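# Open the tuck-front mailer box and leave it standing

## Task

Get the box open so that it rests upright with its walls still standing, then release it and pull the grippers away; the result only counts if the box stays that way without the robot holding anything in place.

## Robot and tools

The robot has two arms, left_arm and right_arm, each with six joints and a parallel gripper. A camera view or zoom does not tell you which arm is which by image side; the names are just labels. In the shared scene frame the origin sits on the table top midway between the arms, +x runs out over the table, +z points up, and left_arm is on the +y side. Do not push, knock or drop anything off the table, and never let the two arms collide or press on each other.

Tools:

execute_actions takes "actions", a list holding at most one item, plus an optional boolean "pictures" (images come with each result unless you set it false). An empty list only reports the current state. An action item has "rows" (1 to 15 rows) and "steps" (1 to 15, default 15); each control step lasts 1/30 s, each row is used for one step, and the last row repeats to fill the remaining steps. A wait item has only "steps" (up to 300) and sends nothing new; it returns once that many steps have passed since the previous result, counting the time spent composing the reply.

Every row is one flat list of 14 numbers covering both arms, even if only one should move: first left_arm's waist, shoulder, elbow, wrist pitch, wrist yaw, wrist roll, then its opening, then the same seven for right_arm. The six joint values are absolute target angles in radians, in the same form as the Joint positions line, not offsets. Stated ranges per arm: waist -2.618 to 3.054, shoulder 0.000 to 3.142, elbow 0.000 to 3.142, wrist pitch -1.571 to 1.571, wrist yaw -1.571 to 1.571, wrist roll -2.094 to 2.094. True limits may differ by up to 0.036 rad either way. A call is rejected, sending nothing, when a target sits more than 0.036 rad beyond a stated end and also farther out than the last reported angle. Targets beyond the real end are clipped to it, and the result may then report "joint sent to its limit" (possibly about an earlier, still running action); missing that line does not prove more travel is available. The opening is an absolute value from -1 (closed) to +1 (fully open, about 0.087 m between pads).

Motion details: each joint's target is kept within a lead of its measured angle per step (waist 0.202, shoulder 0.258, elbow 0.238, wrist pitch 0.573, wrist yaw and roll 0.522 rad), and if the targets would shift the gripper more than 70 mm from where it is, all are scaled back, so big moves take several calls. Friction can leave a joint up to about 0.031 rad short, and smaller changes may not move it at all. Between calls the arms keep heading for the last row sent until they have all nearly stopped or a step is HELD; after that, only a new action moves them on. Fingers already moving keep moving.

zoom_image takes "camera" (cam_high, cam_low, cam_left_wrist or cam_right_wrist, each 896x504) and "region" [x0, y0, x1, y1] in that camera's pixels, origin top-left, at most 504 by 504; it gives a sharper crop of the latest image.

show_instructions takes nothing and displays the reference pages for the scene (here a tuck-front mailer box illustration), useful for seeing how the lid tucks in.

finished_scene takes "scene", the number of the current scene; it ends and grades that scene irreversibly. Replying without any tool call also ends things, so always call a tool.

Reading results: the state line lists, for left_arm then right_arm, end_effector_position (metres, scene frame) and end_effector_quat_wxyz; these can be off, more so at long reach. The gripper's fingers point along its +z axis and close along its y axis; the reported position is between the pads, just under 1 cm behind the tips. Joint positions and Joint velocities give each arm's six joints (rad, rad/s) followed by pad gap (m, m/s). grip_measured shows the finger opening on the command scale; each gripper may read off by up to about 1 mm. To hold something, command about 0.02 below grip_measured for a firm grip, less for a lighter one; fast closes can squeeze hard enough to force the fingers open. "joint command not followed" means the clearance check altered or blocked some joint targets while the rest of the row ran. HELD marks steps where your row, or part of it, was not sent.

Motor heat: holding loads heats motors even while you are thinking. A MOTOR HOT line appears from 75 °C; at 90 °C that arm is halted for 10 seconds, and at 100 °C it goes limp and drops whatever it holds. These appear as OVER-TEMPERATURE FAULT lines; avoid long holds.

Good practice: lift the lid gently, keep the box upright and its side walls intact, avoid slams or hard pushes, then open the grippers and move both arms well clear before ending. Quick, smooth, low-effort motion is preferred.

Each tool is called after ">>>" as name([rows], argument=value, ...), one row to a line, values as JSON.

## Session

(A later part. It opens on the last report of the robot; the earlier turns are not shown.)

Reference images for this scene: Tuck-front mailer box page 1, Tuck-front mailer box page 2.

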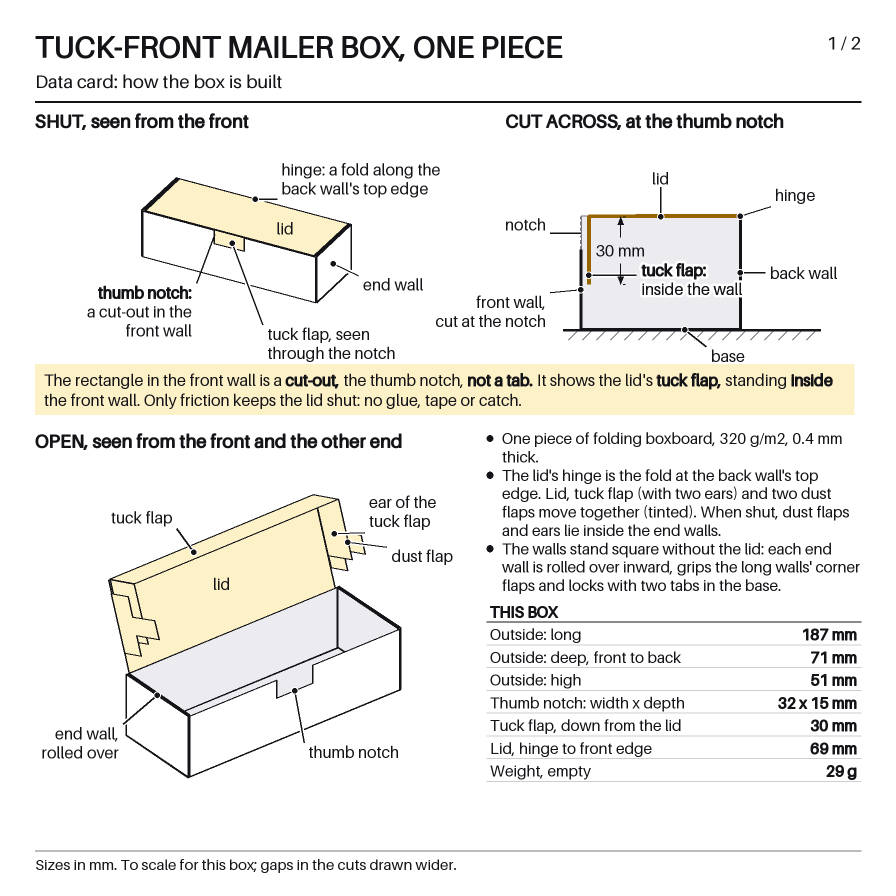

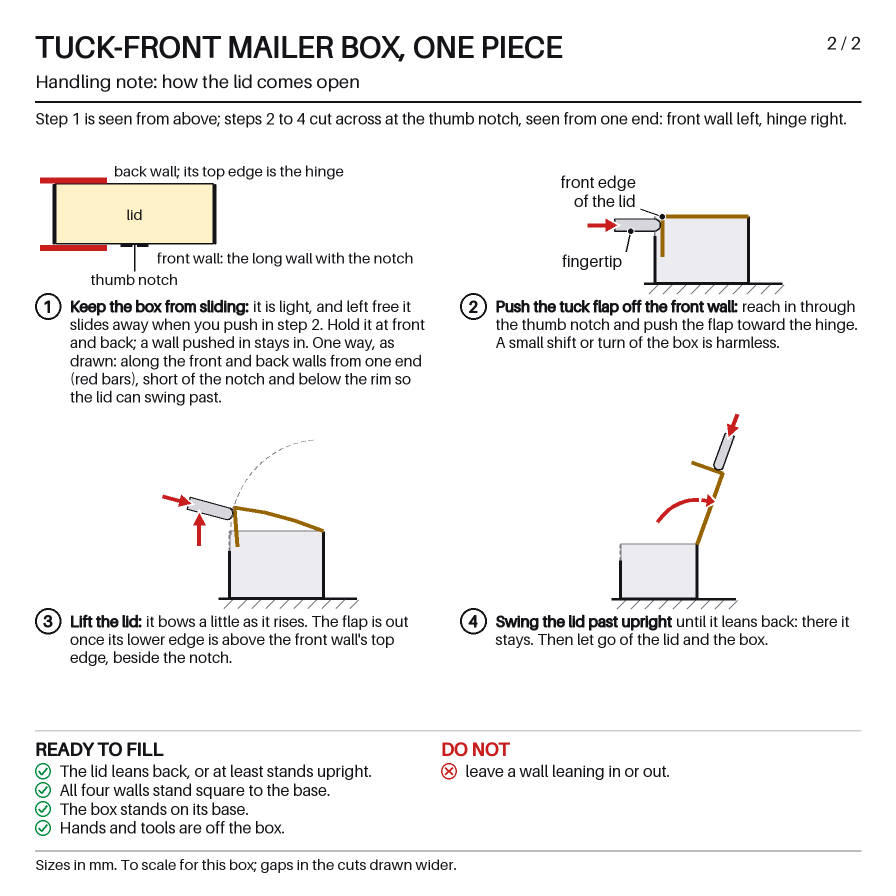

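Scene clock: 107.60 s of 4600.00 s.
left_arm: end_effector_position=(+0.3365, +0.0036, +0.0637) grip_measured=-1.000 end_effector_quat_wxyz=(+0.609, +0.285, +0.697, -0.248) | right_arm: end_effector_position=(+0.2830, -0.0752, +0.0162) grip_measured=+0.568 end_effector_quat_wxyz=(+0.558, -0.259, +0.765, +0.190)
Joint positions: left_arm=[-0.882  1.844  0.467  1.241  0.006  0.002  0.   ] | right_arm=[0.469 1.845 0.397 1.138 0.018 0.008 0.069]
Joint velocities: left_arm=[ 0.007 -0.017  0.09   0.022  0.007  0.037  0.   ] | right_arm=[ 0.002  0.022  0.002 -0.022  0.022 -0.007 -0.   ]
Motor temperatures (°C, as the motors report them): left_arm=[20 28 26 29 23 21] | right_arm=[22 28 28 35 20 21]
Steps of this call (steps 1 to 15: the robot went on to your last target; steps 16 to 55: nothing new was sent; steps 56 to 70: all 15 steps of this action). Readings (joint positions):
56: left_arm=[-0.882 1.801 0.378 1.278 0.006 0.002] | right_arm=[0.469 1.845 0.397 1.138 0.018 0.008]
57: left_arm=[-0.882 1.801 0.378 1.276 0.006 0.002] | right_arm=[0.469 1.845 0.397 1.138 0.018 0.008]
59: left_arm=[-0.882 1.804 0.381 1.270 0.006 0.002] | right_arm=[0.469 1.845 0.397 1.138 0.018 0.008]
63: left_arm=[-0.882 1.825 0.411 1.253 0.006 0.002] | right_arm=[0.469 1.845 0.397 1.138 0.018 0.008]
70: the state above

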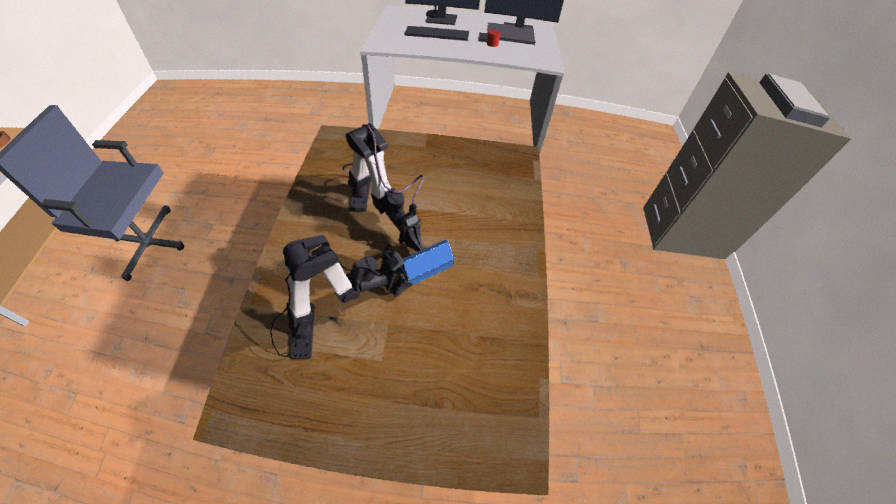

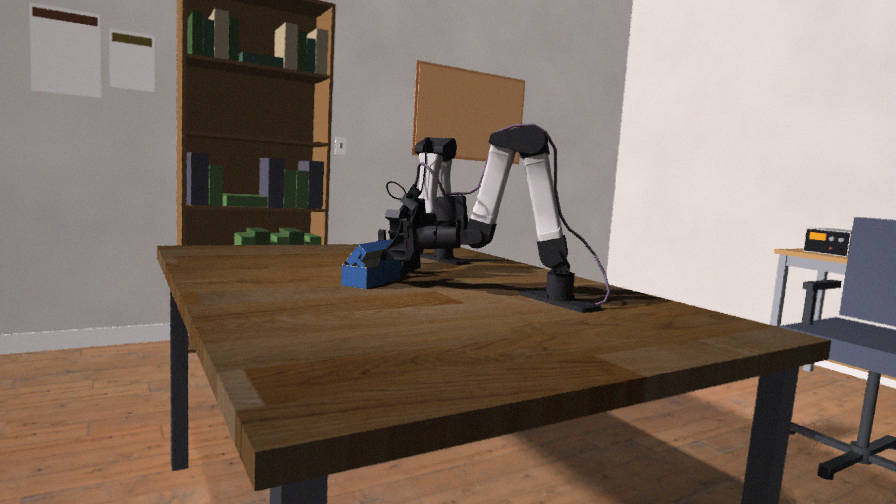

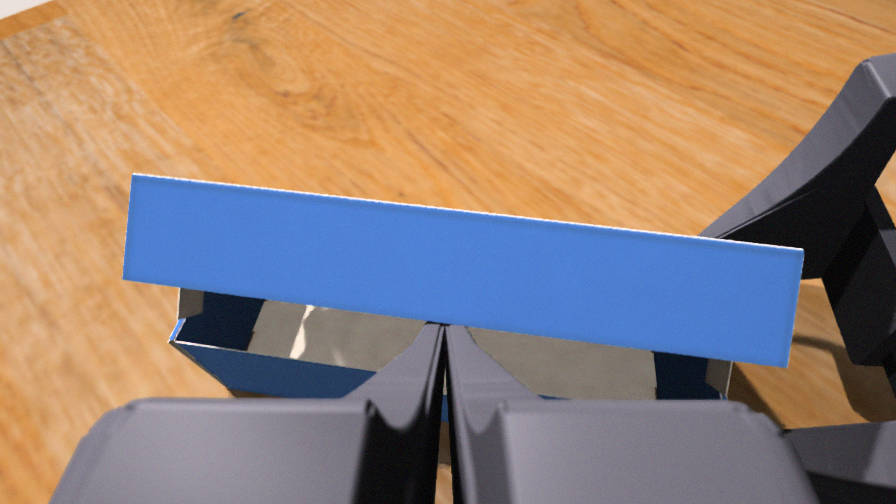

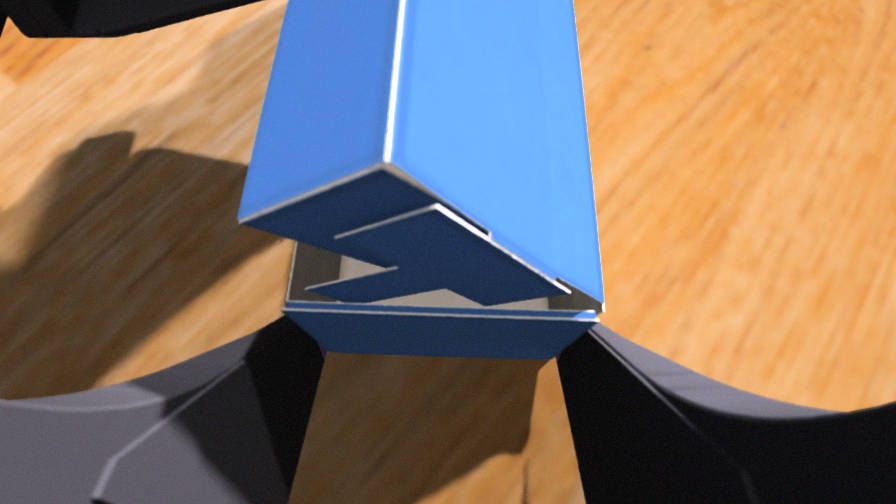

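>>> execute_actions([
  {"rows": [[-0.872,1.864,0.494,1.225,0,0.012,-1,0.472,1.829,0.374,1.135,0.015,0.005,0.562],[-0.870,1.864,0.505,1.225,0,0.012,-1,0.472,1.829,0.374,1.135,0.015,0.005,0.562],[-0.868,1.864,0.517,1.223,0,0.012,-1,0.472,1.829,0.374,1.135,0.015,0.005,0.562],[-0.866,1.866,0.530,1.219,0,0.012,-1,0.472,1.829,0.374,1.135,0.015,0.005,0.562],[-0.864,1.869,0.543,1.213,0,0.012,-1,0.472,1.829,0.374,1.135,0.015,0.005,0.562],[-0.862,1.873,0.556,1.206,0,0.012,-1,0.472,1.829,0.374,1.135,0.015,0.005,0.562],[-0.860,1.878,0.570,1.198,0,0.012,-1,0.472,1.829,0.374,1.135,0.015,0.005,0.562],[-0.858,1.883,0.584,1.190,0,0.012,-1,0.472,1.829,0.374,1.135,0.015,0.005,0.562],[-0.856,1.889,0.598,1.182,0,0.012,-1,0.472,1.829,0.374,1.135,0.015,0.005,0.562],[-0.854,1.895,0.612,1.174,0,0.012,-1,0.472,1.829,0.374,1.135,0.015,0.005,0.562],[-0.852,1.901,0.626,1.166,0,0.012,-1,0.472,1.829,0.374,1.135,0.015,0.005,0.562],[-0.850,1.907,0.640,1.158,0,0.012,-1,0.472,1.829,0.374,1.135,0.015,0.005,0.562],[-0.850,1.913,0.654,1.150,0,0.012,-1,0.472,1.829,0.374,1.135,0.015,0.005,0.562],[-0.850,1.919,0.668,1.142,0,0.012,-1,0.472,1.829,0.374,1.135,0.015,0.005,0.562],[-0.850,1.925,0.682,1.134,0,0.012,-1,0.472,1.829,0.374,1.135,0.015,0.005,0.562]], "steps": 15},
], pictures=false)

>>> execute_actions([
  {"rows": [[-0.850,1.930,0.694,1.128,0,0.012,-1,0.472,1.829,0.374,1.135,0.015,0.005,0.562],[-0.850,1.935,0.706,1.122,0,0.012,-1,0.472,1.829,0.374,1.135,0.015,0.005,0.562],[-0.850,1.940,0.718,1.115,0,0.012,-1,0.472,1.829,0.374,1.135,0.015,0.005,0.562],[-0.850,1.945,0.730,1.108,0,0.012,-1,0.472,1.829,0.374,1.135,0.015,0.005,0.562],[-0.850,1.950,0.742,1.101,0,0.012,-1,0.472,1.829,0.374,1.135,0.015,0.005,0.562],[-0.850,1.955,0.754,1.094,0,0.012,-1,0.472,1.829,0.374,1.135,0.015,0.005,0.562],[-0.850,1.960,0.766,1.087,0,0.012,-1,0.472,1.829,0.374,1.135,0.015,0.005,0.562],[-0.850,1.965,0.778,1.080,0,0.012,-1,0.472,1.829,0.374,1.135,0.015,0.005,0.562],[-0.850,1.970,0.790,1.074,0,0.012,-1,0.472,1.829,0.374,1.135,0.015,0.005,0.562],[-0.850,1.974,0.800,1.069,0,0.012,-1,0.472,1.829,0.374,1.135,0.015,0.005,0.562],[-0.850,1.978,0.809,1.066,0,0.012,-1,0.472,1.829,0.374,1.135,0.015,0.005,0.562],[-0.850,1.980,0.815,1.065,0,0.012,-1,0.472,1.829,0.374,1.135,0.015,0.005,0.562]], "steps": 15},
])

Scene clock: 112.50 s of 4600.00 s.
left_arm: end_effector_position=(+0.3760, -0.0199, +0.0905) grip_measured=-1.000 end_effector_quat_wxyz=(+0.634, +0.270, +0.681, -0.250) | right_arm: end_effector_position=(+0.2830, -0.0752, +0.0162) grip_measured=+0.565 end_effector_quat_wxyz=(+0.558, -0.259, +0.765, +0.190)
Joint positions: left_arm=[-0.86   1.894  0.643  1.18   0.006  0.002  0.   ] | right_arm=[0.469 1.845 0.397 1.138 0.018 0.008 0.068]
Joint velocities: left_arm=[-0.002  0.198  0.403 -0.271 -0.051 -0.081  0.   ] | right_arm=[-0.002  0.017 -0.002 -0.081  0.037  0.037  0.001]
Motor temperatures (°C, as the motors report them): left_arm=[20 27 27 29 23 21] | right_arm=[22 29 28 36 20 21]
Steps of this call (steps 1 to 15: the robot went on to your last target; steps 16 to 90: nothing new was sent; then 1.40 s passed at rest; steps 91 to 105: all 15 steps of this action). Readings (joint positions):
91: left_arm=[-0.882 1.844 0.470 1.239 0.006 0.002] | right_arm=[0.469 1.845 0.397 1.138 0.018 0.008]
92: left_arm=[-0.882 1.844 0.472 1.238 0.006 0.002] | right_arm=[0.469 1.845 0.397 1.138 0.018 0.008]
94: left_arm=[-0.881 1.844 0.488 1.231 0.006 0.002] | right_arm=[0.469 1.845 0.397 1.138 0.018 0.008]
98: left_arm=[-0.873 1.852 0.544 1.222 0.006 0.002] | right_arm=[0.469 1.845 0.397 1.138 0.018 0.008]
105: the state above

Scene clock: 113.00 s of 4600.00 s.
left_arm: end_effector_position=(+0.4013, -0.0434, +0.0967) grip_measured=-1.000 end_effector_quat_wxyz=(+0.632, +0.270, +0.681, -0.250) | right_arm: end_effector_position=(+0.2830, -0.0752, +0.0162) grip_measured=+0.565 end_effector_quat_wxyz=(+0.558, -0.259, +0.765, +0.190)
Joint positions: left_arm=[-0.86   1.959  0.797  1.086  0.006  0.002  0.   ] | right_arm=[0.469 1.845 0.397 1.138 0.018 0.008 0.068]
Joint velocities: left_arm=[ 0.002  0.012  0.017 -0.037 -0.066  0.037  0.   ] | right_arm=[-0.007 -0.007 -0.002 -0.051 -0.022  0.022 -0.002]
Motor temperatures (°C, as the motors report them): left_arm=[20 27 27 29 23 21] | right_arm=[22 29 28 36 20 21]
Steps of this call (steps 1 to 15: all 15 steps of this action). Readings (joint positions):
1: left_arm=[-0.860 1.900 0.656 1.172 0.006 0.002] | right_arm=[0.469 1.845 0.397 1.138 0.018 0.008]
2: left_arm=[-0.860 1.906 0.669 1.165 0.006 0.002] | right_arm=[0.469 1.845 0.397 1.138 0.018 0.008]
4: left_arm=[-0.860 1.916 0.693 1.151 0.006 0.002] | right_arm=[0.469 1.845 0.397 1.138 0.018 0.008]
8: left_arm=[-0.860 1.936 0.741 1.121 0.006 0.002] | right_arm=[0.469 1.845 0.397 1.138 0.018 0.008]
15: the state above

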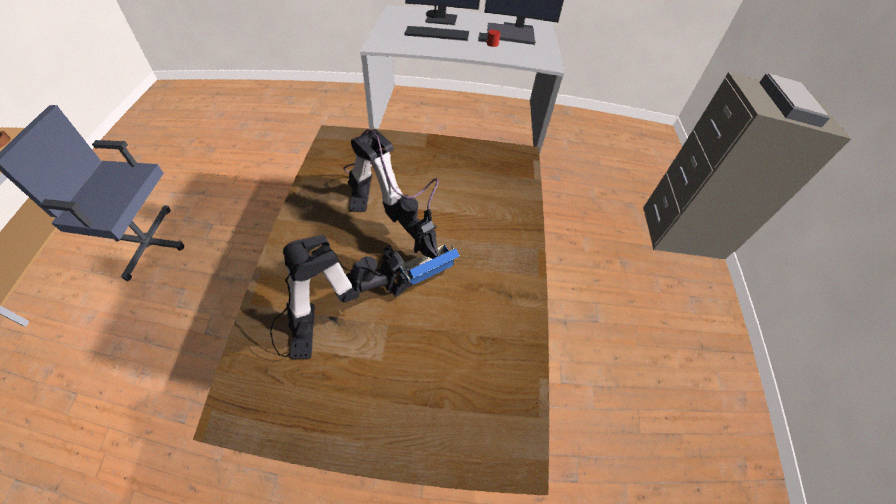

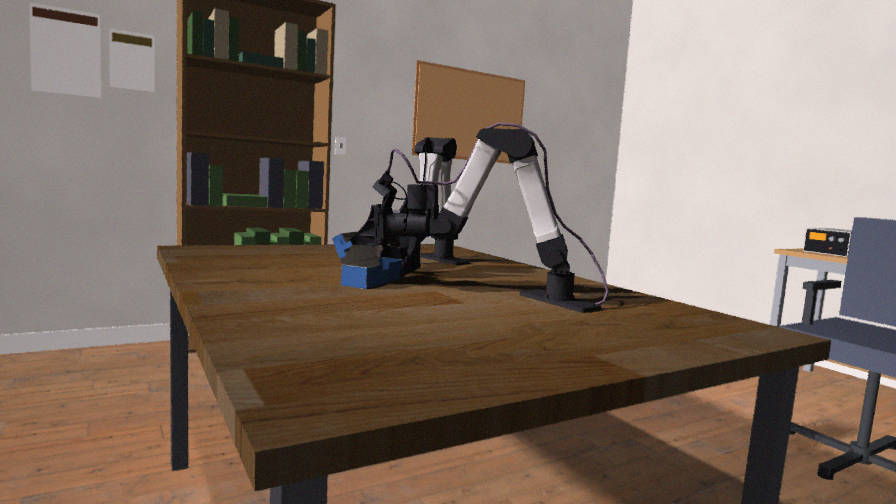

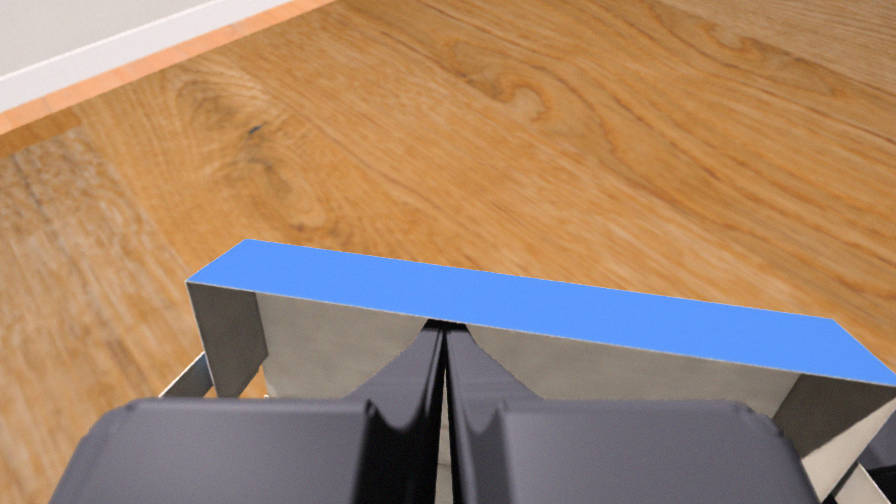

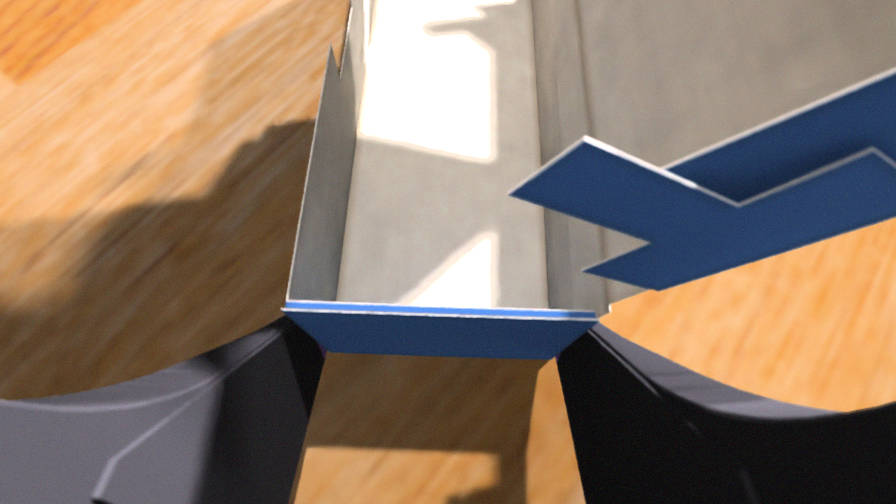

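>>> execute_actions([
  {"rows": [[-0.850,1.960,0.795,1.075,0,0.012,-1,0.472,1.829,0.374,1.135,0.015,0.005,0.562],[-0.850,1.942,0.778,1.088,0,0.012,-1,0.472,1.829,0.374,1.135,0.015,0.005,0.562],[-0.850,1.932,0.762,1.098,0,0.012,-1,0.472,1.829,0.374,1.135,0.015,0.005,0.562],[-0.850,1.921,0.744,1.108,0,0.012,-1,0.472,1.829,0.374,1.135,0.015,0.005,0.562],[-0.850,1.909,0.724,1.118,0,0.012,-1,0.472,1.829,0.374,1.135,0.015,0.005,0.562],[-0.850,1.896,0.702,1.128,0,0.012,-1,0.472,1.829,0.374,1.135,0.015,0.005,0.562],[-0.850,1.882,0.680,1.138,0,0.012,-1,0.472,1.829,0.374,1.135,0.015,0.005,0.562],[-0.850,1.867,0.658,1.148,0,0.012,-1,0.472,1.829,0.374,1.135,0.015,0.005,0.562],[-0.850,1.852,0.636,1.158,0,0.012,-1,0.472,1.829,0.374,1.135,0.015,0.005,0.562],[-0.850,1.836,0.614,1.167,0,0.012,-1,0.472,1.829,0.374,1.135,0.015,0.005,0.562],[-0.850,1.820,0.592,1.176,0,0.012,-1,0.472,1.829,0.374,1.135,0.015,0.005,0.562],[-0.850,1.804,0.570,1.184,0,0.012,-1,0.472,1.829,0.374,1.135,0.015,0.005,0.562],[-0.850,1.788,0.548,1.191,0,0.012,-1,0.472,1.829,0.374,1.135,0.015,0.005,0.562],[-0.850,1.773,0.528,1.196,0,0.012,-1,0.472,1.829,0.374,1.135,0.015,0.005,0.562],[-0.850,1.760,0.510,1.200,0,0.012,-1,0.472,1.829,0.374,1.135,0.015,0.005,0.562]], "steps": 15},
])

Scene clock: 115.43 s of 4600.00 s.
left_arm: end_effector_position=(+0.3607, -0.0055, +0.1004) grip_measured=-1.000 end_effector_quat_wxyz=(+0.635, +0.269, +0.680, -0.250) | right_arm: end_effector_position=(+0.2830, -0.0752, +0.0162) grip_measured=+0.565 end_effector_quat_wxyz=(+0.558, -0.259, +0.765, +0.190)
Joint positions: left_arm=[-0.86   1.797  0.562  1.166  0.005  0.002  0.   ] | right_arm=[0.469 1.845 0.397 1.138 0.018 0.008 0.068]
Joint velocities: left_arm=[-0.007 -0.452 -0.584  0.212  0.022  0.007  0.   ] | right_arm=[ 0.012 -0.042  0.007  0.007 -0.007 -0.007 -0.001]
Motor temperatures (°C, as the motors report them): left_arm=[20 27 27 29 23 21] | right_arm=[22 29 28 36 20 21]
Steps of this call (steps 1 to 15: the robot went on to your last target; steps 16 to 58: nothing new was sent; steps 59 to 73: all 15 steps of this action). Readings (joint positions):
59: left_arm=[-0.860 1.959 0.799 1.084 0.006 0.002] | right_arm=[0.469 1.845 0.397 1.138 0.018 0.008]
60: left_arm=[-0.860 1.959 0.799 1.084 0.006 0.002] | right_arm=[0.469 1.845 0.397 1.138 0.018 0.008]
62: left_arm=[-0.860 1.951 0.788 1.088 0.006 0.002] | right_arm=[0.469 1.845 0.397 1.138 0.018 0.008]
66: left_arm=[-0.860 1.903 0.715 1.112 0.005 0.002] | right_arm=[0.469 1.845 0.397 1.138 0.018 0.008]
73: the state above

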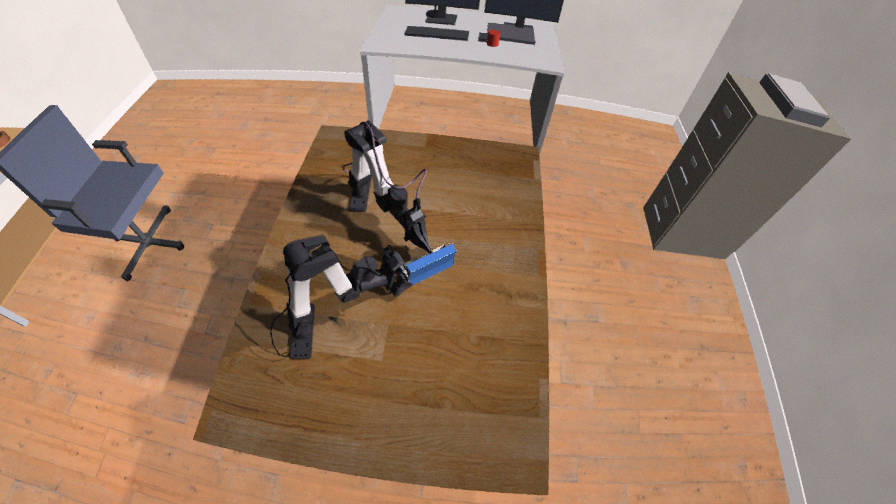

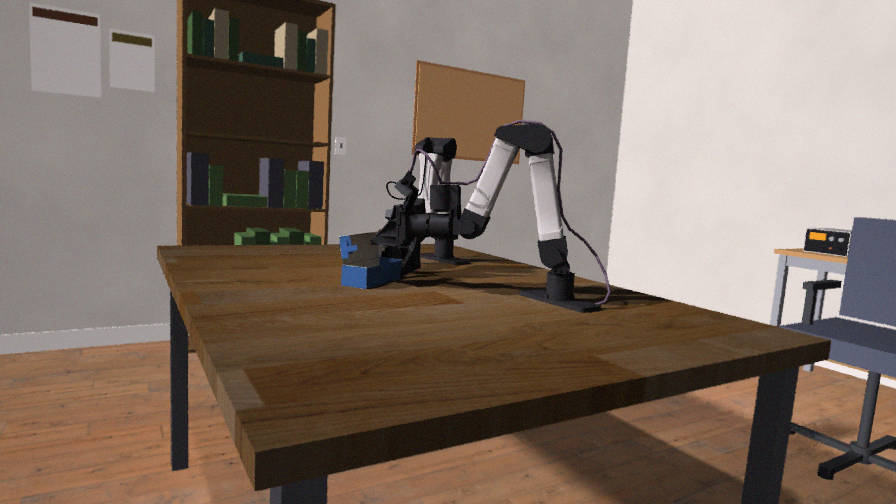

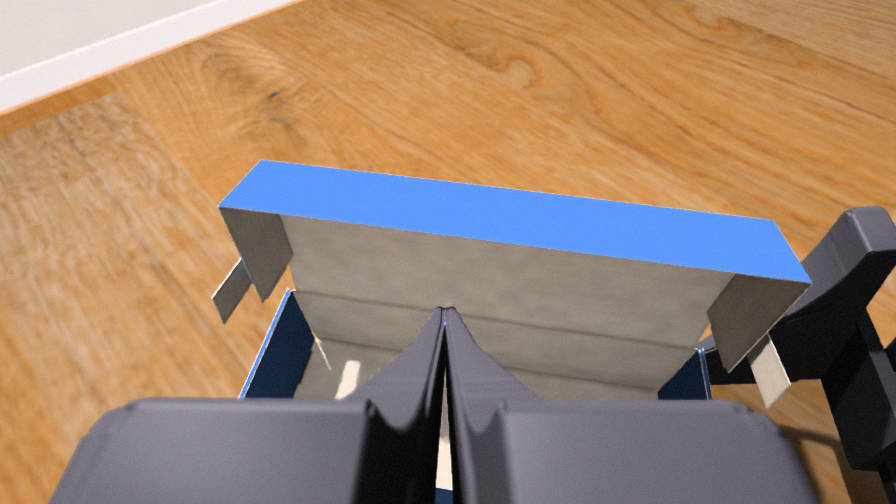

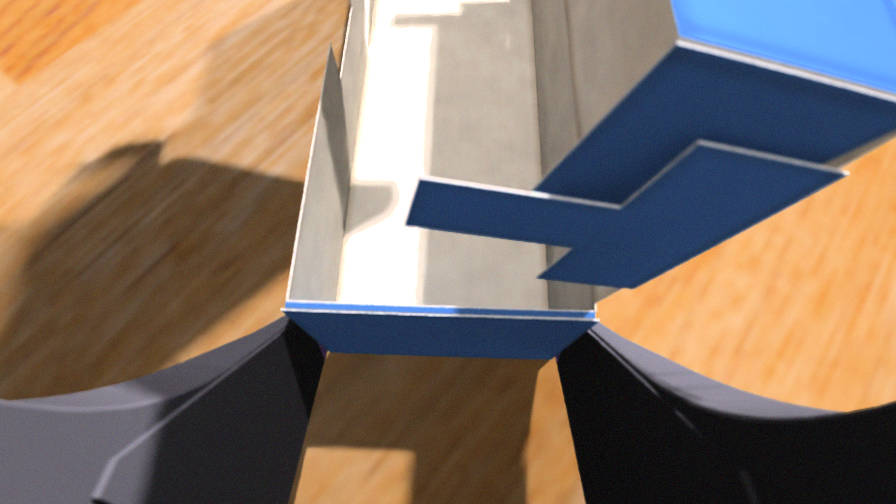

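>>> execute_actions(actions=[])

>>> zoom_image(camera="cam_low", region=[310, 210, 430, 300])

Scene clock: 116.10 s of 4600.00 s.
left_arm: end_effector_position=(+0.3557, -0.0009, +0.1069) grip_measured=-1.000 end_effector_quat_wxyz=(+0.643, +0.266, +0.672, -0.253) | right_arm: end_effector_position=(+0.2830, -0.0752, +0.0162) grip_measured=+0.565 end_effector_quat_wxyz=(+0.558, -0.259, +0.765, +0.190)
Joint positions: left_arm=[-0.86   1.77   0.529  1.195  0.005  0.002  0.   ] | right_arm=[0.469 1.845 0.397 1.138 0.018 0.008 0.068]
Joint velocities: left_arm=[ 0.007  0.002  0.002 -0.037 -0.007  0.037  0.   ] | right_arm=[-0.022 -0.002 -0.002 -0.066 -0.022 -0.037 -0.   ]
Motor temperatures (°C, as the motors report them): left_arm=[20 27 27 29 23 21] | right_arm=[22 29 28 36 20 21]
Steps of this call (steps 1 to 20: the robot went on to your last target). Readings (joint positions):
1: left_arm=[-0.860 1.783 0.545 1.172 0.005 0.002] | right_arm=[0.469 1.845 0.397 1.138 0.018 0.008]
2: left_arm=[-0.860 1.775 0.535 1.177 0.005 0.002] | right_arm=[0.469 1.845 0.397 1.138 0.018 0.008]
4: left_arm=[-0.860 1.770 0.529 1.185 0.005 0.002] | right_arm=[0.469 1.845 0.397 1.138 0.018 0.008]
8: left_arm=[-0.860 1.770 0.529 1.192 0.005 0.002] | right_arm=[0.469 1.845 0.397 1.138 0.018 0.008]
20: the state above

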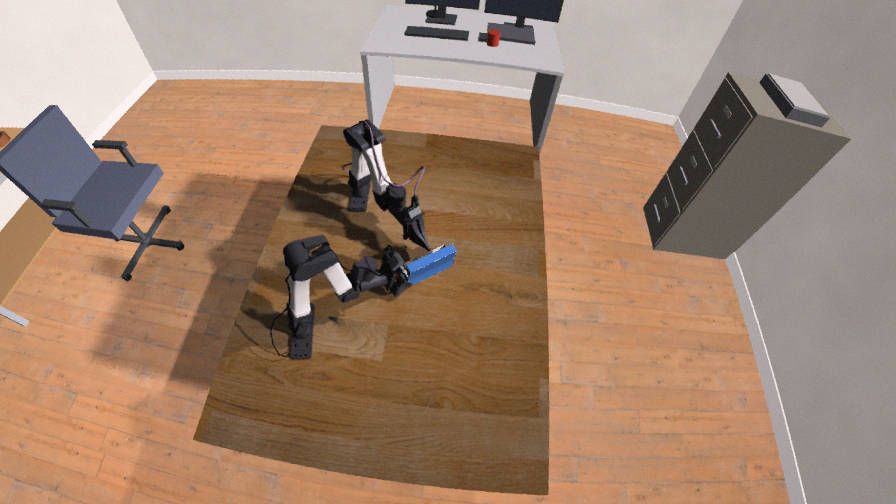

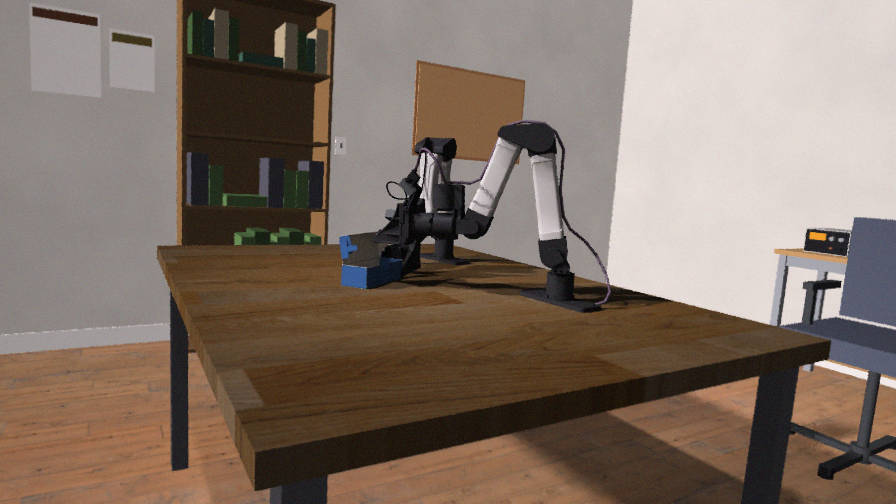

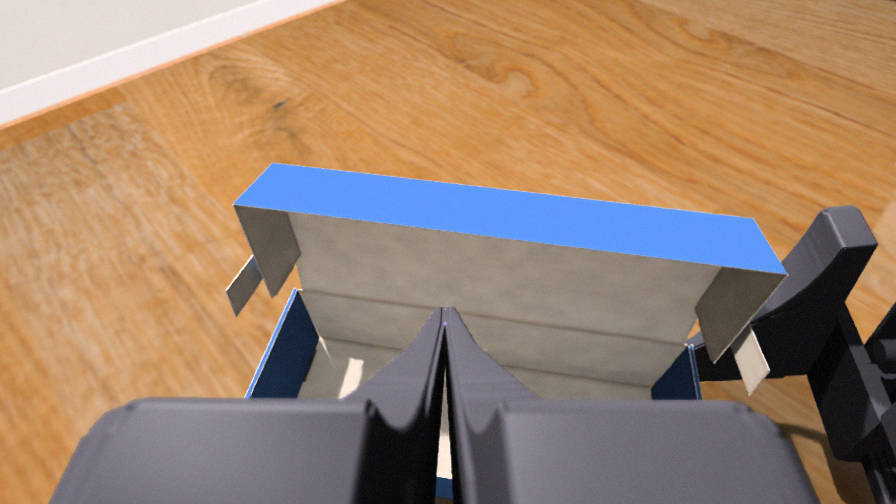

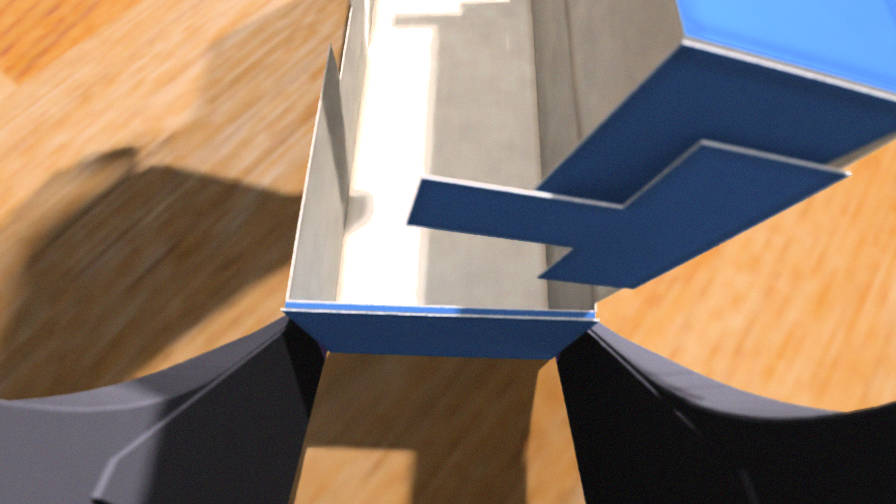

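Region (310, 210, 430, 300) of cam_low's 896x504 image, scaled by 4.200, with more detail than that image has; it fills the top 378 rows of this view, and the rest is white.

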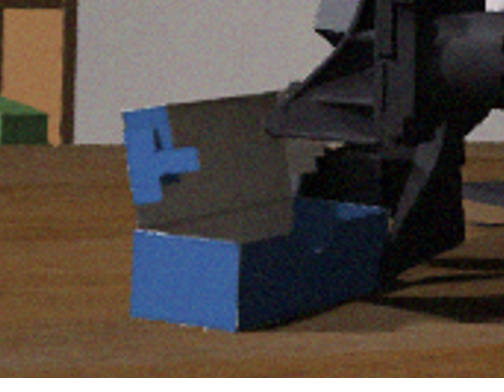

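>>> execute_actions([
  {"rows": [[-0.848,1.745,0.500,1.195,0,0.012,-1,0.472,1.829,0.374,1.138,0.015,0.005,0.60],[-0.845,1.725,0.488,1.188,0,0.012,-1,0.472,1.829,0.374,1.140,0.015,0.005,0.65],[-0.840,1.700,0.474,1.178,0,0.012,-1,0.472,1.829,0.374,1.145,0.015,0.005,0.72],[-0.835,1.672,0.459,1.165,0,0.012,-1,0.472,1.828,0.374,1.150,0.015,0.005,0.80],[-0.828,1.642,0.443,1.150,0,0.012,-1,0.472,1.824,0.372,1.157,0.015,0.005,0.87],[-0.820,1.610,0.427,1.133,0,0.012,-1,0.472,1.818,0.366,1.165,0.015,0.005,0.93],[-0.812,1.577,0.411,1.115,0,0.012,-1,0.472,1.810,0.357,1.173,0.015,0.005,1],[-0.804,1.544,0.395,1.096,0,0.012,-1,0.472,1.800,0.345,1.181,0.015,0.005,1],[-0.796,1.511,0.380,1.077,0,0.012,-1,0.472,1.788,0.331,1.189,0.015,0.005,1],[-0.788,1.478,0.365,1.058,0,0.012,-1,0.472,1.775,0.316,1.197,0.015,0.005,1],[-0.780,1.445,0.351,1.038,0,0.012,-1,0.472,1.760,0.300,1.205,0.015,0.005,1],[-0.772,1.413,0.338,1.018,0,0.012,-1,0.472,1.743,0.284,1.210,0.015,0.005,1],[-0.764,1.381,0.325,0.997,0,0.012,-1,0.472,1.724,0.268,1.210,0.015,0.005,1],[-0.756,1.350,0.312,0.975,0,0.012,-1,0.472,1.703,0.252,1.210,0.015,0.005,1],[-0.745,1.320,0.300,0.950,0,0.012,-1,0.472,1.680,0.236,1.208,0.015,0.005,1]], "steps": 15},
], pictures=false)

>>> execute_actions([
  {"rows": [[-0.725,1.290,0.295,0.925,0,0.012,-1,0.472,1.655,0.220,1.205,0.015,0.005,1],[-0.700,1.260,0.290,0.900,0,0.012,-1,0.472,1.628,0.204,1.200,0.015,0.005,1],[-0.670,1.230,0.286,0.875,0,0.012,-1,0.470,1.598,0.188,1.192,0.015,0.005,1],[-0.640,1.200,0.282,0.850,0,0.012,-1,0.462,1.566,0.172,1.180,0.015,0.005,1],[-0.610,1.172,0.278,0.826,0,0.012,-1,0.450,1.532,0.158,1.162,0.015,0.005,1],[-0.580,1.145,0.275,0.803,0,0.012,-1,0.432,1.496,0.146,1.138,0.015,0.005,1],[-0.552,1.120,0.272,0.782,0,0.012,-1,0.410,1.460,0.136,1.110,0.015,0.005,1],[-0.526,1.097,0.269,0.763,0,0.012,-1,0.386,1.424,0.128,1.080,0.015,0.005,1],[-0.502,1.076,0.267,0.746,0,0.012,-1,0.362,1.390,0.122,1.050,0.015,0.005,1],[-0.482,1.058,0.265,0.731,0,0.012,-1,0.340,1.358,0.117,1.022,0.015,0.005,1],[-0.466,1.043,0.263,0.719,0,0.012,-1,0.320,1.330,0.113,0.997,0.015,0.005,1],[-0.454,1.032,0.262,0.710,0,0.012,-1,0.304,1.306,0.111,0.976,0.015,0.005,1],[-0.446,1.025,0.261,0.704,0,0.012,-1,0.292,1.288,0.110,0.960,0.015,0.005,1],[-0.442,1.021,0.260,0.701,0,0.012,-1,0.284,1.276,0.110,0.950,0.015,0.005,1],[-0.440,1.020,0.260,0.700,0,0.012,-1,0.280,1.270,0.110,0.945,0.015,0.005,1]], "steps": 15},
])

Scene clock: 120.10 s of 4600.00 s.
left_arm: end_effector_position=(+0.3355, +0.0665, +0.1546) grip_measured=-1.000 end_effector_quat_wxyz=(+0.674, +0.229, +0.663, -0.231) | right_arm: end_effector_position=(+0.2647, -0.0898, +0.0334) grip_measured=+0.981 end_effector_quat_wxyz=(+0.576, -0.254, +0.752, +0.197)
Joint positions: left_arm=[-0.771  1.382  0.343  1.055  0.005  0.002  0.   ] | right_arm=[0.469 1.732 0.286 1.183 0.018 0.008 0.087]
Joint velocities: left_arm=[ 0.247 -0.891 -0.364 -0.505  0.037 -0.007  0.   ] | right_arm=[ 0.002 -0.579 -0.471  0.051 -0.007  0.051  0.001]
Motor temperatures (°C, as the motors report them): left_arm=[20 28 26 30 23 21] | right_arm=[22 29 28 36 20 21]
Steps of this call (steps 1 to 15: the robot went on to your last target; steps 16 to 90: nothing new was sent; then 0.50 s passed at rest; steps 91 to 105: all 15 steps of this action). Readings (joint positions):
91: left_arm=[-0.860 1.769 0.528 1.195 0.005 0.002] | right_arm=[0.469 1.845 0.397 1.138 0.018 0.008]
92: left_arm=[-0.859 1.764 0.524 1.195 0.005 0.002] | right_arm=[0.469 1.845 0.397 1.138 0.018 0.008]
94: left_arm=[-0.854 1.734 0.501 1.188 0.005 0.002] | right_arm=[0.469 1.845 0.397 1.138 0.018 0.008]
98: left_arm=[-0.828 1.616 0.440 1.154 0.005 0.002] | right_arm=[0.469 1.833 0.388 1.147 0.018 0.008]
105: the state above

Scene clock: 120.60 s of 4600.00 s.
left_arm: end_effector_position=(+0.3568, +0.1900, +0.1782) grip_measured=-1.000 end_effector_quat_wxyz=(+0.701, +0.121, +0.693, -0.120) | right_arm: end_effector_position=(+0.2656, -0.1631, +0.0912) grip_measured=+0.981 end_effector_quat_wxyz=(+0.637, -0.180, +0.732, +0.160)
Joint positions: left_arm=[-0.456  1.038  0.284  0.765  0.     0.003  0.   ] | right_arm=[0.298 1.301 0.136 1.028 0.015 0.008 0.087]
Joint velocities: left_arm=[ 0.149 -0.129 -0.032 -0.256  0.037 -0.022  0.   ] | right_arm=[-0.242 -0.388 -0.027 -0.374  0.037  0.022 -0.001]
Motor temperatures (°C, as the motors report them): left_arm=[20 27 26 30 23 21] | right_arm=[22 29 28 36 20 21]
Steps of this call (steps 1 to 15: all 15 steps of this action). Readings (joint positions):
1: left_arm=[-0.760 1.352 0.332 1.034 0.005 0.003] | right_arm=[0.469 1.711 0.270 1.184 0.018 0.008]
2: left_arm=[-0.745 1.322 0.322 1.012 0.006 0.003] | right_arm=[0.469 1.687 0.253 1.185 0.018 0.008]
4: left_arm=[-0.699 1.264 0.309 0.964 0.006 0.003] | right_arm=[0.469 1.633 0.221 1.184 0.018 0.008]
8: left_arm=[-0.581 1.152 0.296 0.873 0.003 0.003] | right_arm=[0.433 1.499 0.167 1.153 0.016 0.008]
15: the state above

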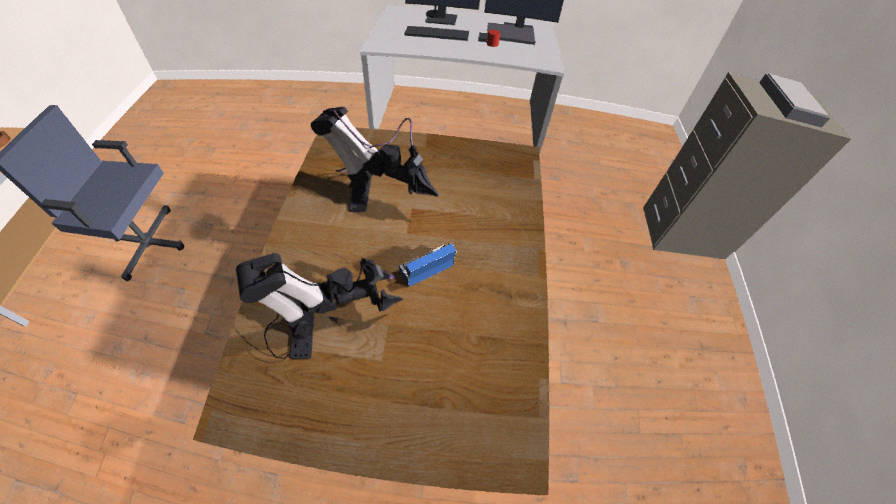

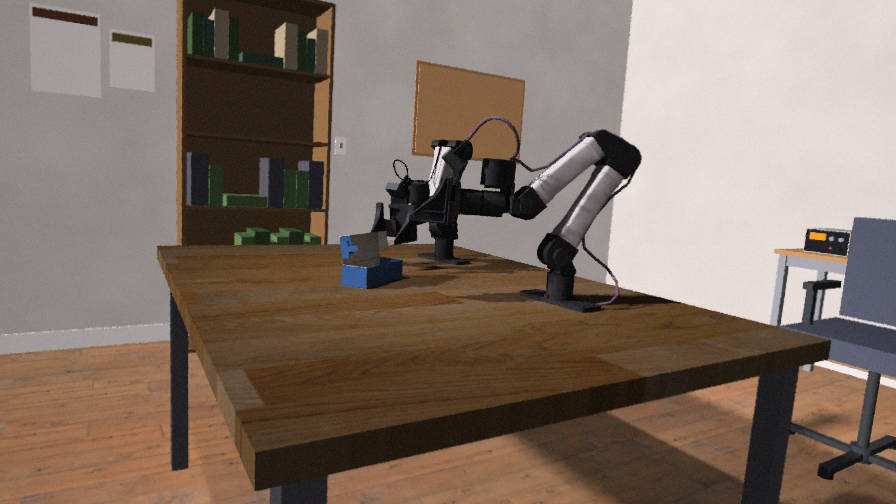

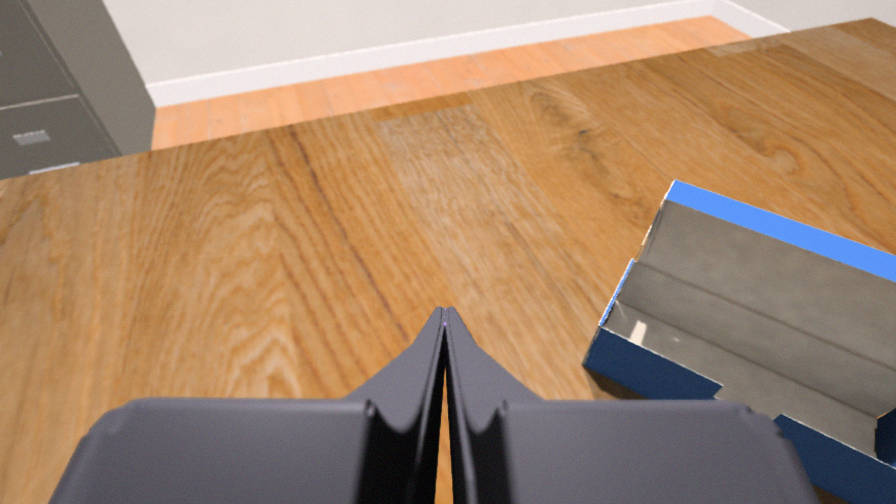

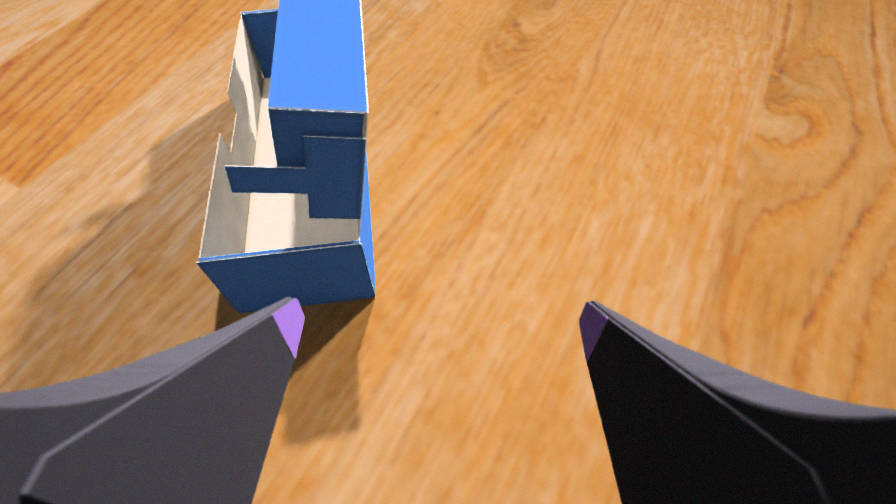

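>>> execute_actions([
  {"rows": [[-0.440,1.020,0.260,0.700,0,0.012,-1,0.270,1.250,0.110,0.928,0.015,0.005,1],[-0.440,1.020,0.260,0.700,0,0.012,-1,0.255,1.222,0.110,0.902,0.015,0.005,1],[-0.440,1.020,0.260,0.700,0,0.012,-1,0.237,1.188,0.110,0.870,0.015,0.005,1],[-0.440,1.020,0.260,0.700,0,0.012,-1,0.217,1.150,0.110,0.835,0.015,0.005,1],[-0.440,1.020,0.260,0.700,0,0.012,-1,0.196,1.110,0.110,0.798,0.015,0.005,1],[-0.440,1.020,0.260,0.700,0,0.012,-1,0.175,1.070,0.110,0.760,0.015,0.005,1],[-0.440,1.020,0.260,0.700,0,0.012,-1,0.155,1.032,0.110,0.725,0.015,0.005,1],[-0.440,1.020,0.260,0.700,0,0.012,-1,0.136,0.998,0.110,0.693,0.015,0.005,1],[-0.440,1.020,0.260,0.700,0,0.012,-1,0.120,0.968,0.110,0.665,0.015,0.005,1],[-0.440,1.020,0.260,0.700,0,0.012,-1,0.107,0.944,0.110,0.643,0.015,0.005,1],[-0.440,1.020,0.260,0.700,0,0.012,-1,0.098,0.926,0.110,0.626,0.015,0.005,1],[-0.440,1.020,0.260,0.700,0,0.012,-1,0.092,0.915,0.110,0.615,0.015,0.005,1],[-0.440,1.020,0.260,0.700,0,0.012,-1,0.090,0.910,0.110,0.610,0.015,0.005,1]], "steps": 15},
])

Scene clock: 123.00 s of 4600.00 s.
left_arm: end_effector_position=(+0.3547, +0.1929, +0.1659) grip_measured=-1.000 end_effector_quat_wxyz=(+0.684, +0.122, +0.709, -0.116) | right_arm: end_effector_position=(+0.2699, -0.2329, +0.1244) grip_measured=+0.981 end_effector_quat_wxyz=(+0.661, -0.105, +0.737, +0.098)
Joint positions: left_arm=[-0.45   1.034  0.281  0.717  0.     0.003  0.   ] | right_arm=[0.099 0.925 0.136 0.681 0.014 0.008 0.087]
Joint velocities: left_arm=[-0.012  0.007 -0.002 -0.037  0.066 -0.066  0.   ] | right_arm=[-0.017 -0.066  0.007 -0.388 -0.007  0.007  0.   ]
Motor temperatures (°C, as the motors report them): left_arm=[20 27 26 30 23 21] | right_arm=[22 29 28 36 20 21]
Steps of this call (steps 1 to 30: the robot went on to your last target; steps 31 to 57: nothing new was sent; steps 58 to 72: all 15 steps of this action). Readings (joint positions):
58: left_arm=[-0.450 1.034 0.281 0.717 0.000 0.003] | right_arm=[0.287 1.282 0.136 0.953 0.015 0.008]
59: left_arm=[-0.450 1.034 0.281 0.717 0.000 0.003] | right_arm=[0.282 1.272 0.136 0.943 0.015 0.008]
61: left_arm=[-0.450 1.034 0.281 0.717 0.000 0.003] | right_arm=[0.256 1.228 0.136 0.909 0.015 0.008]
65: left_arm=[-0.450 1.034 0.281 0.717 0.000 0.003] | right_arm=[0.177 1.075 0.136 0.817 0.014 0.008]
72: the state above

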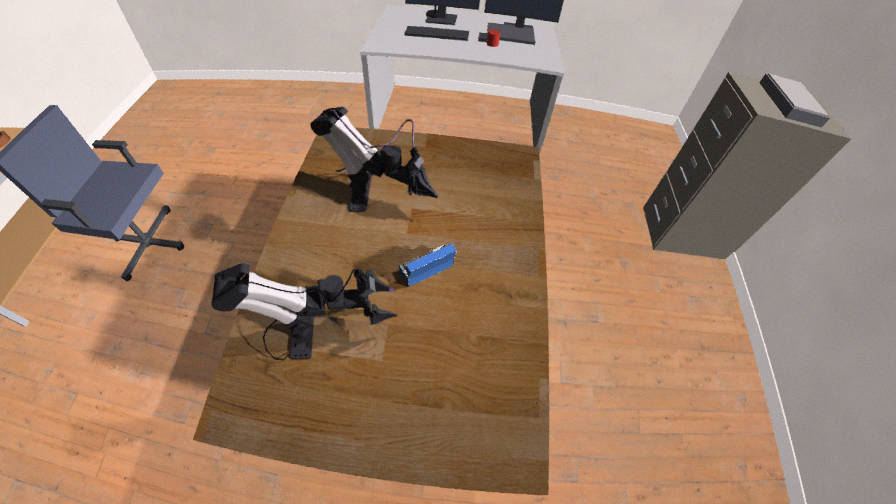

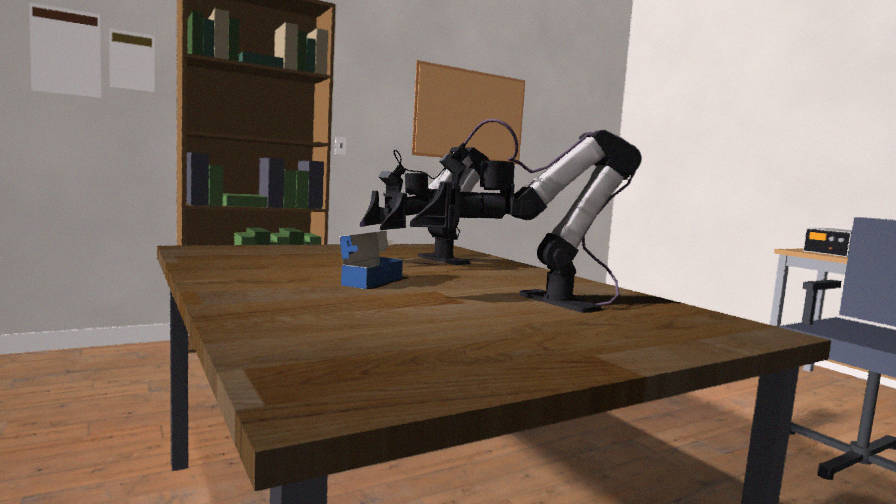

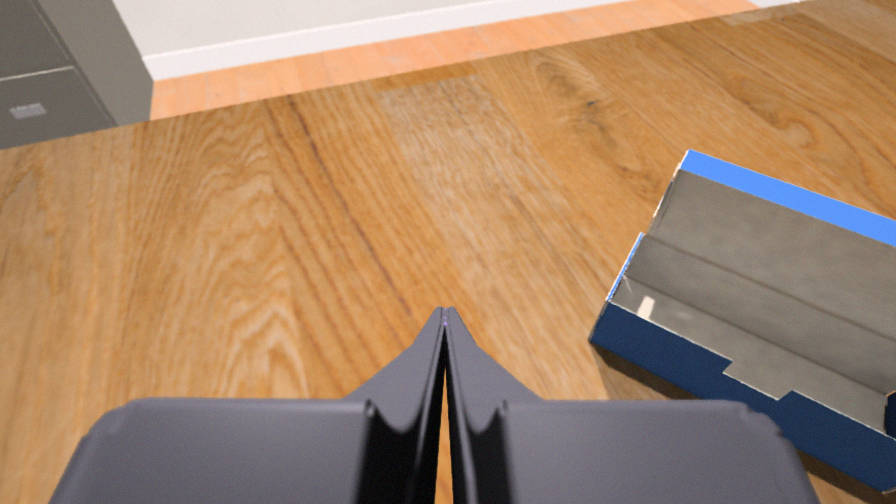

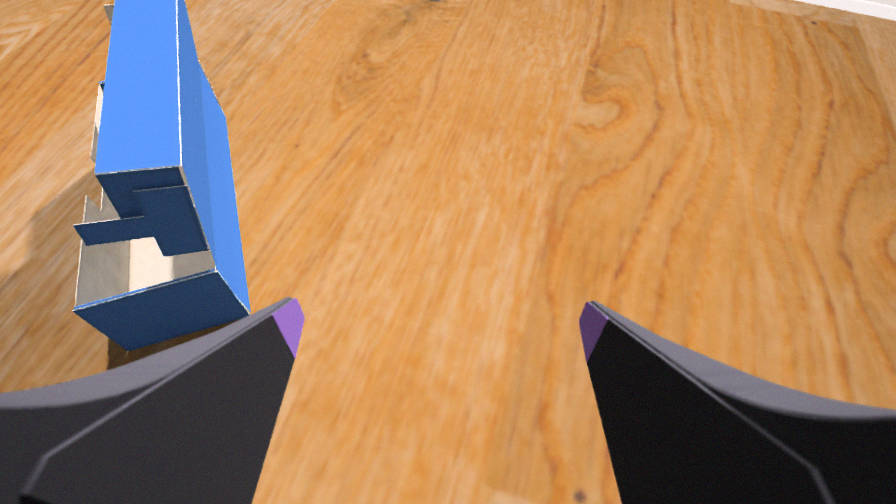

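>>> zoom_image(camera="cam_low", region=[310, 210, 430, 300])

Region (310, 210, 430, 300) of cam_low's 896x504 image, scaled by 4.200, with more detail than that image has; it fills the top 378 rows of this view, and the rest is white.

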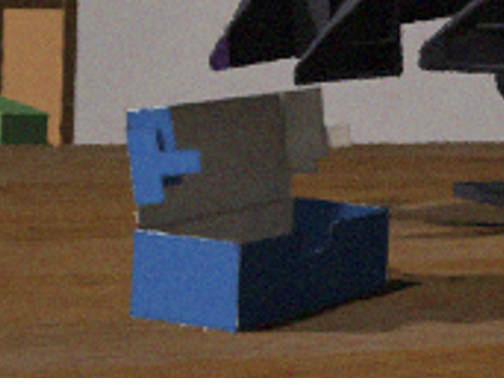

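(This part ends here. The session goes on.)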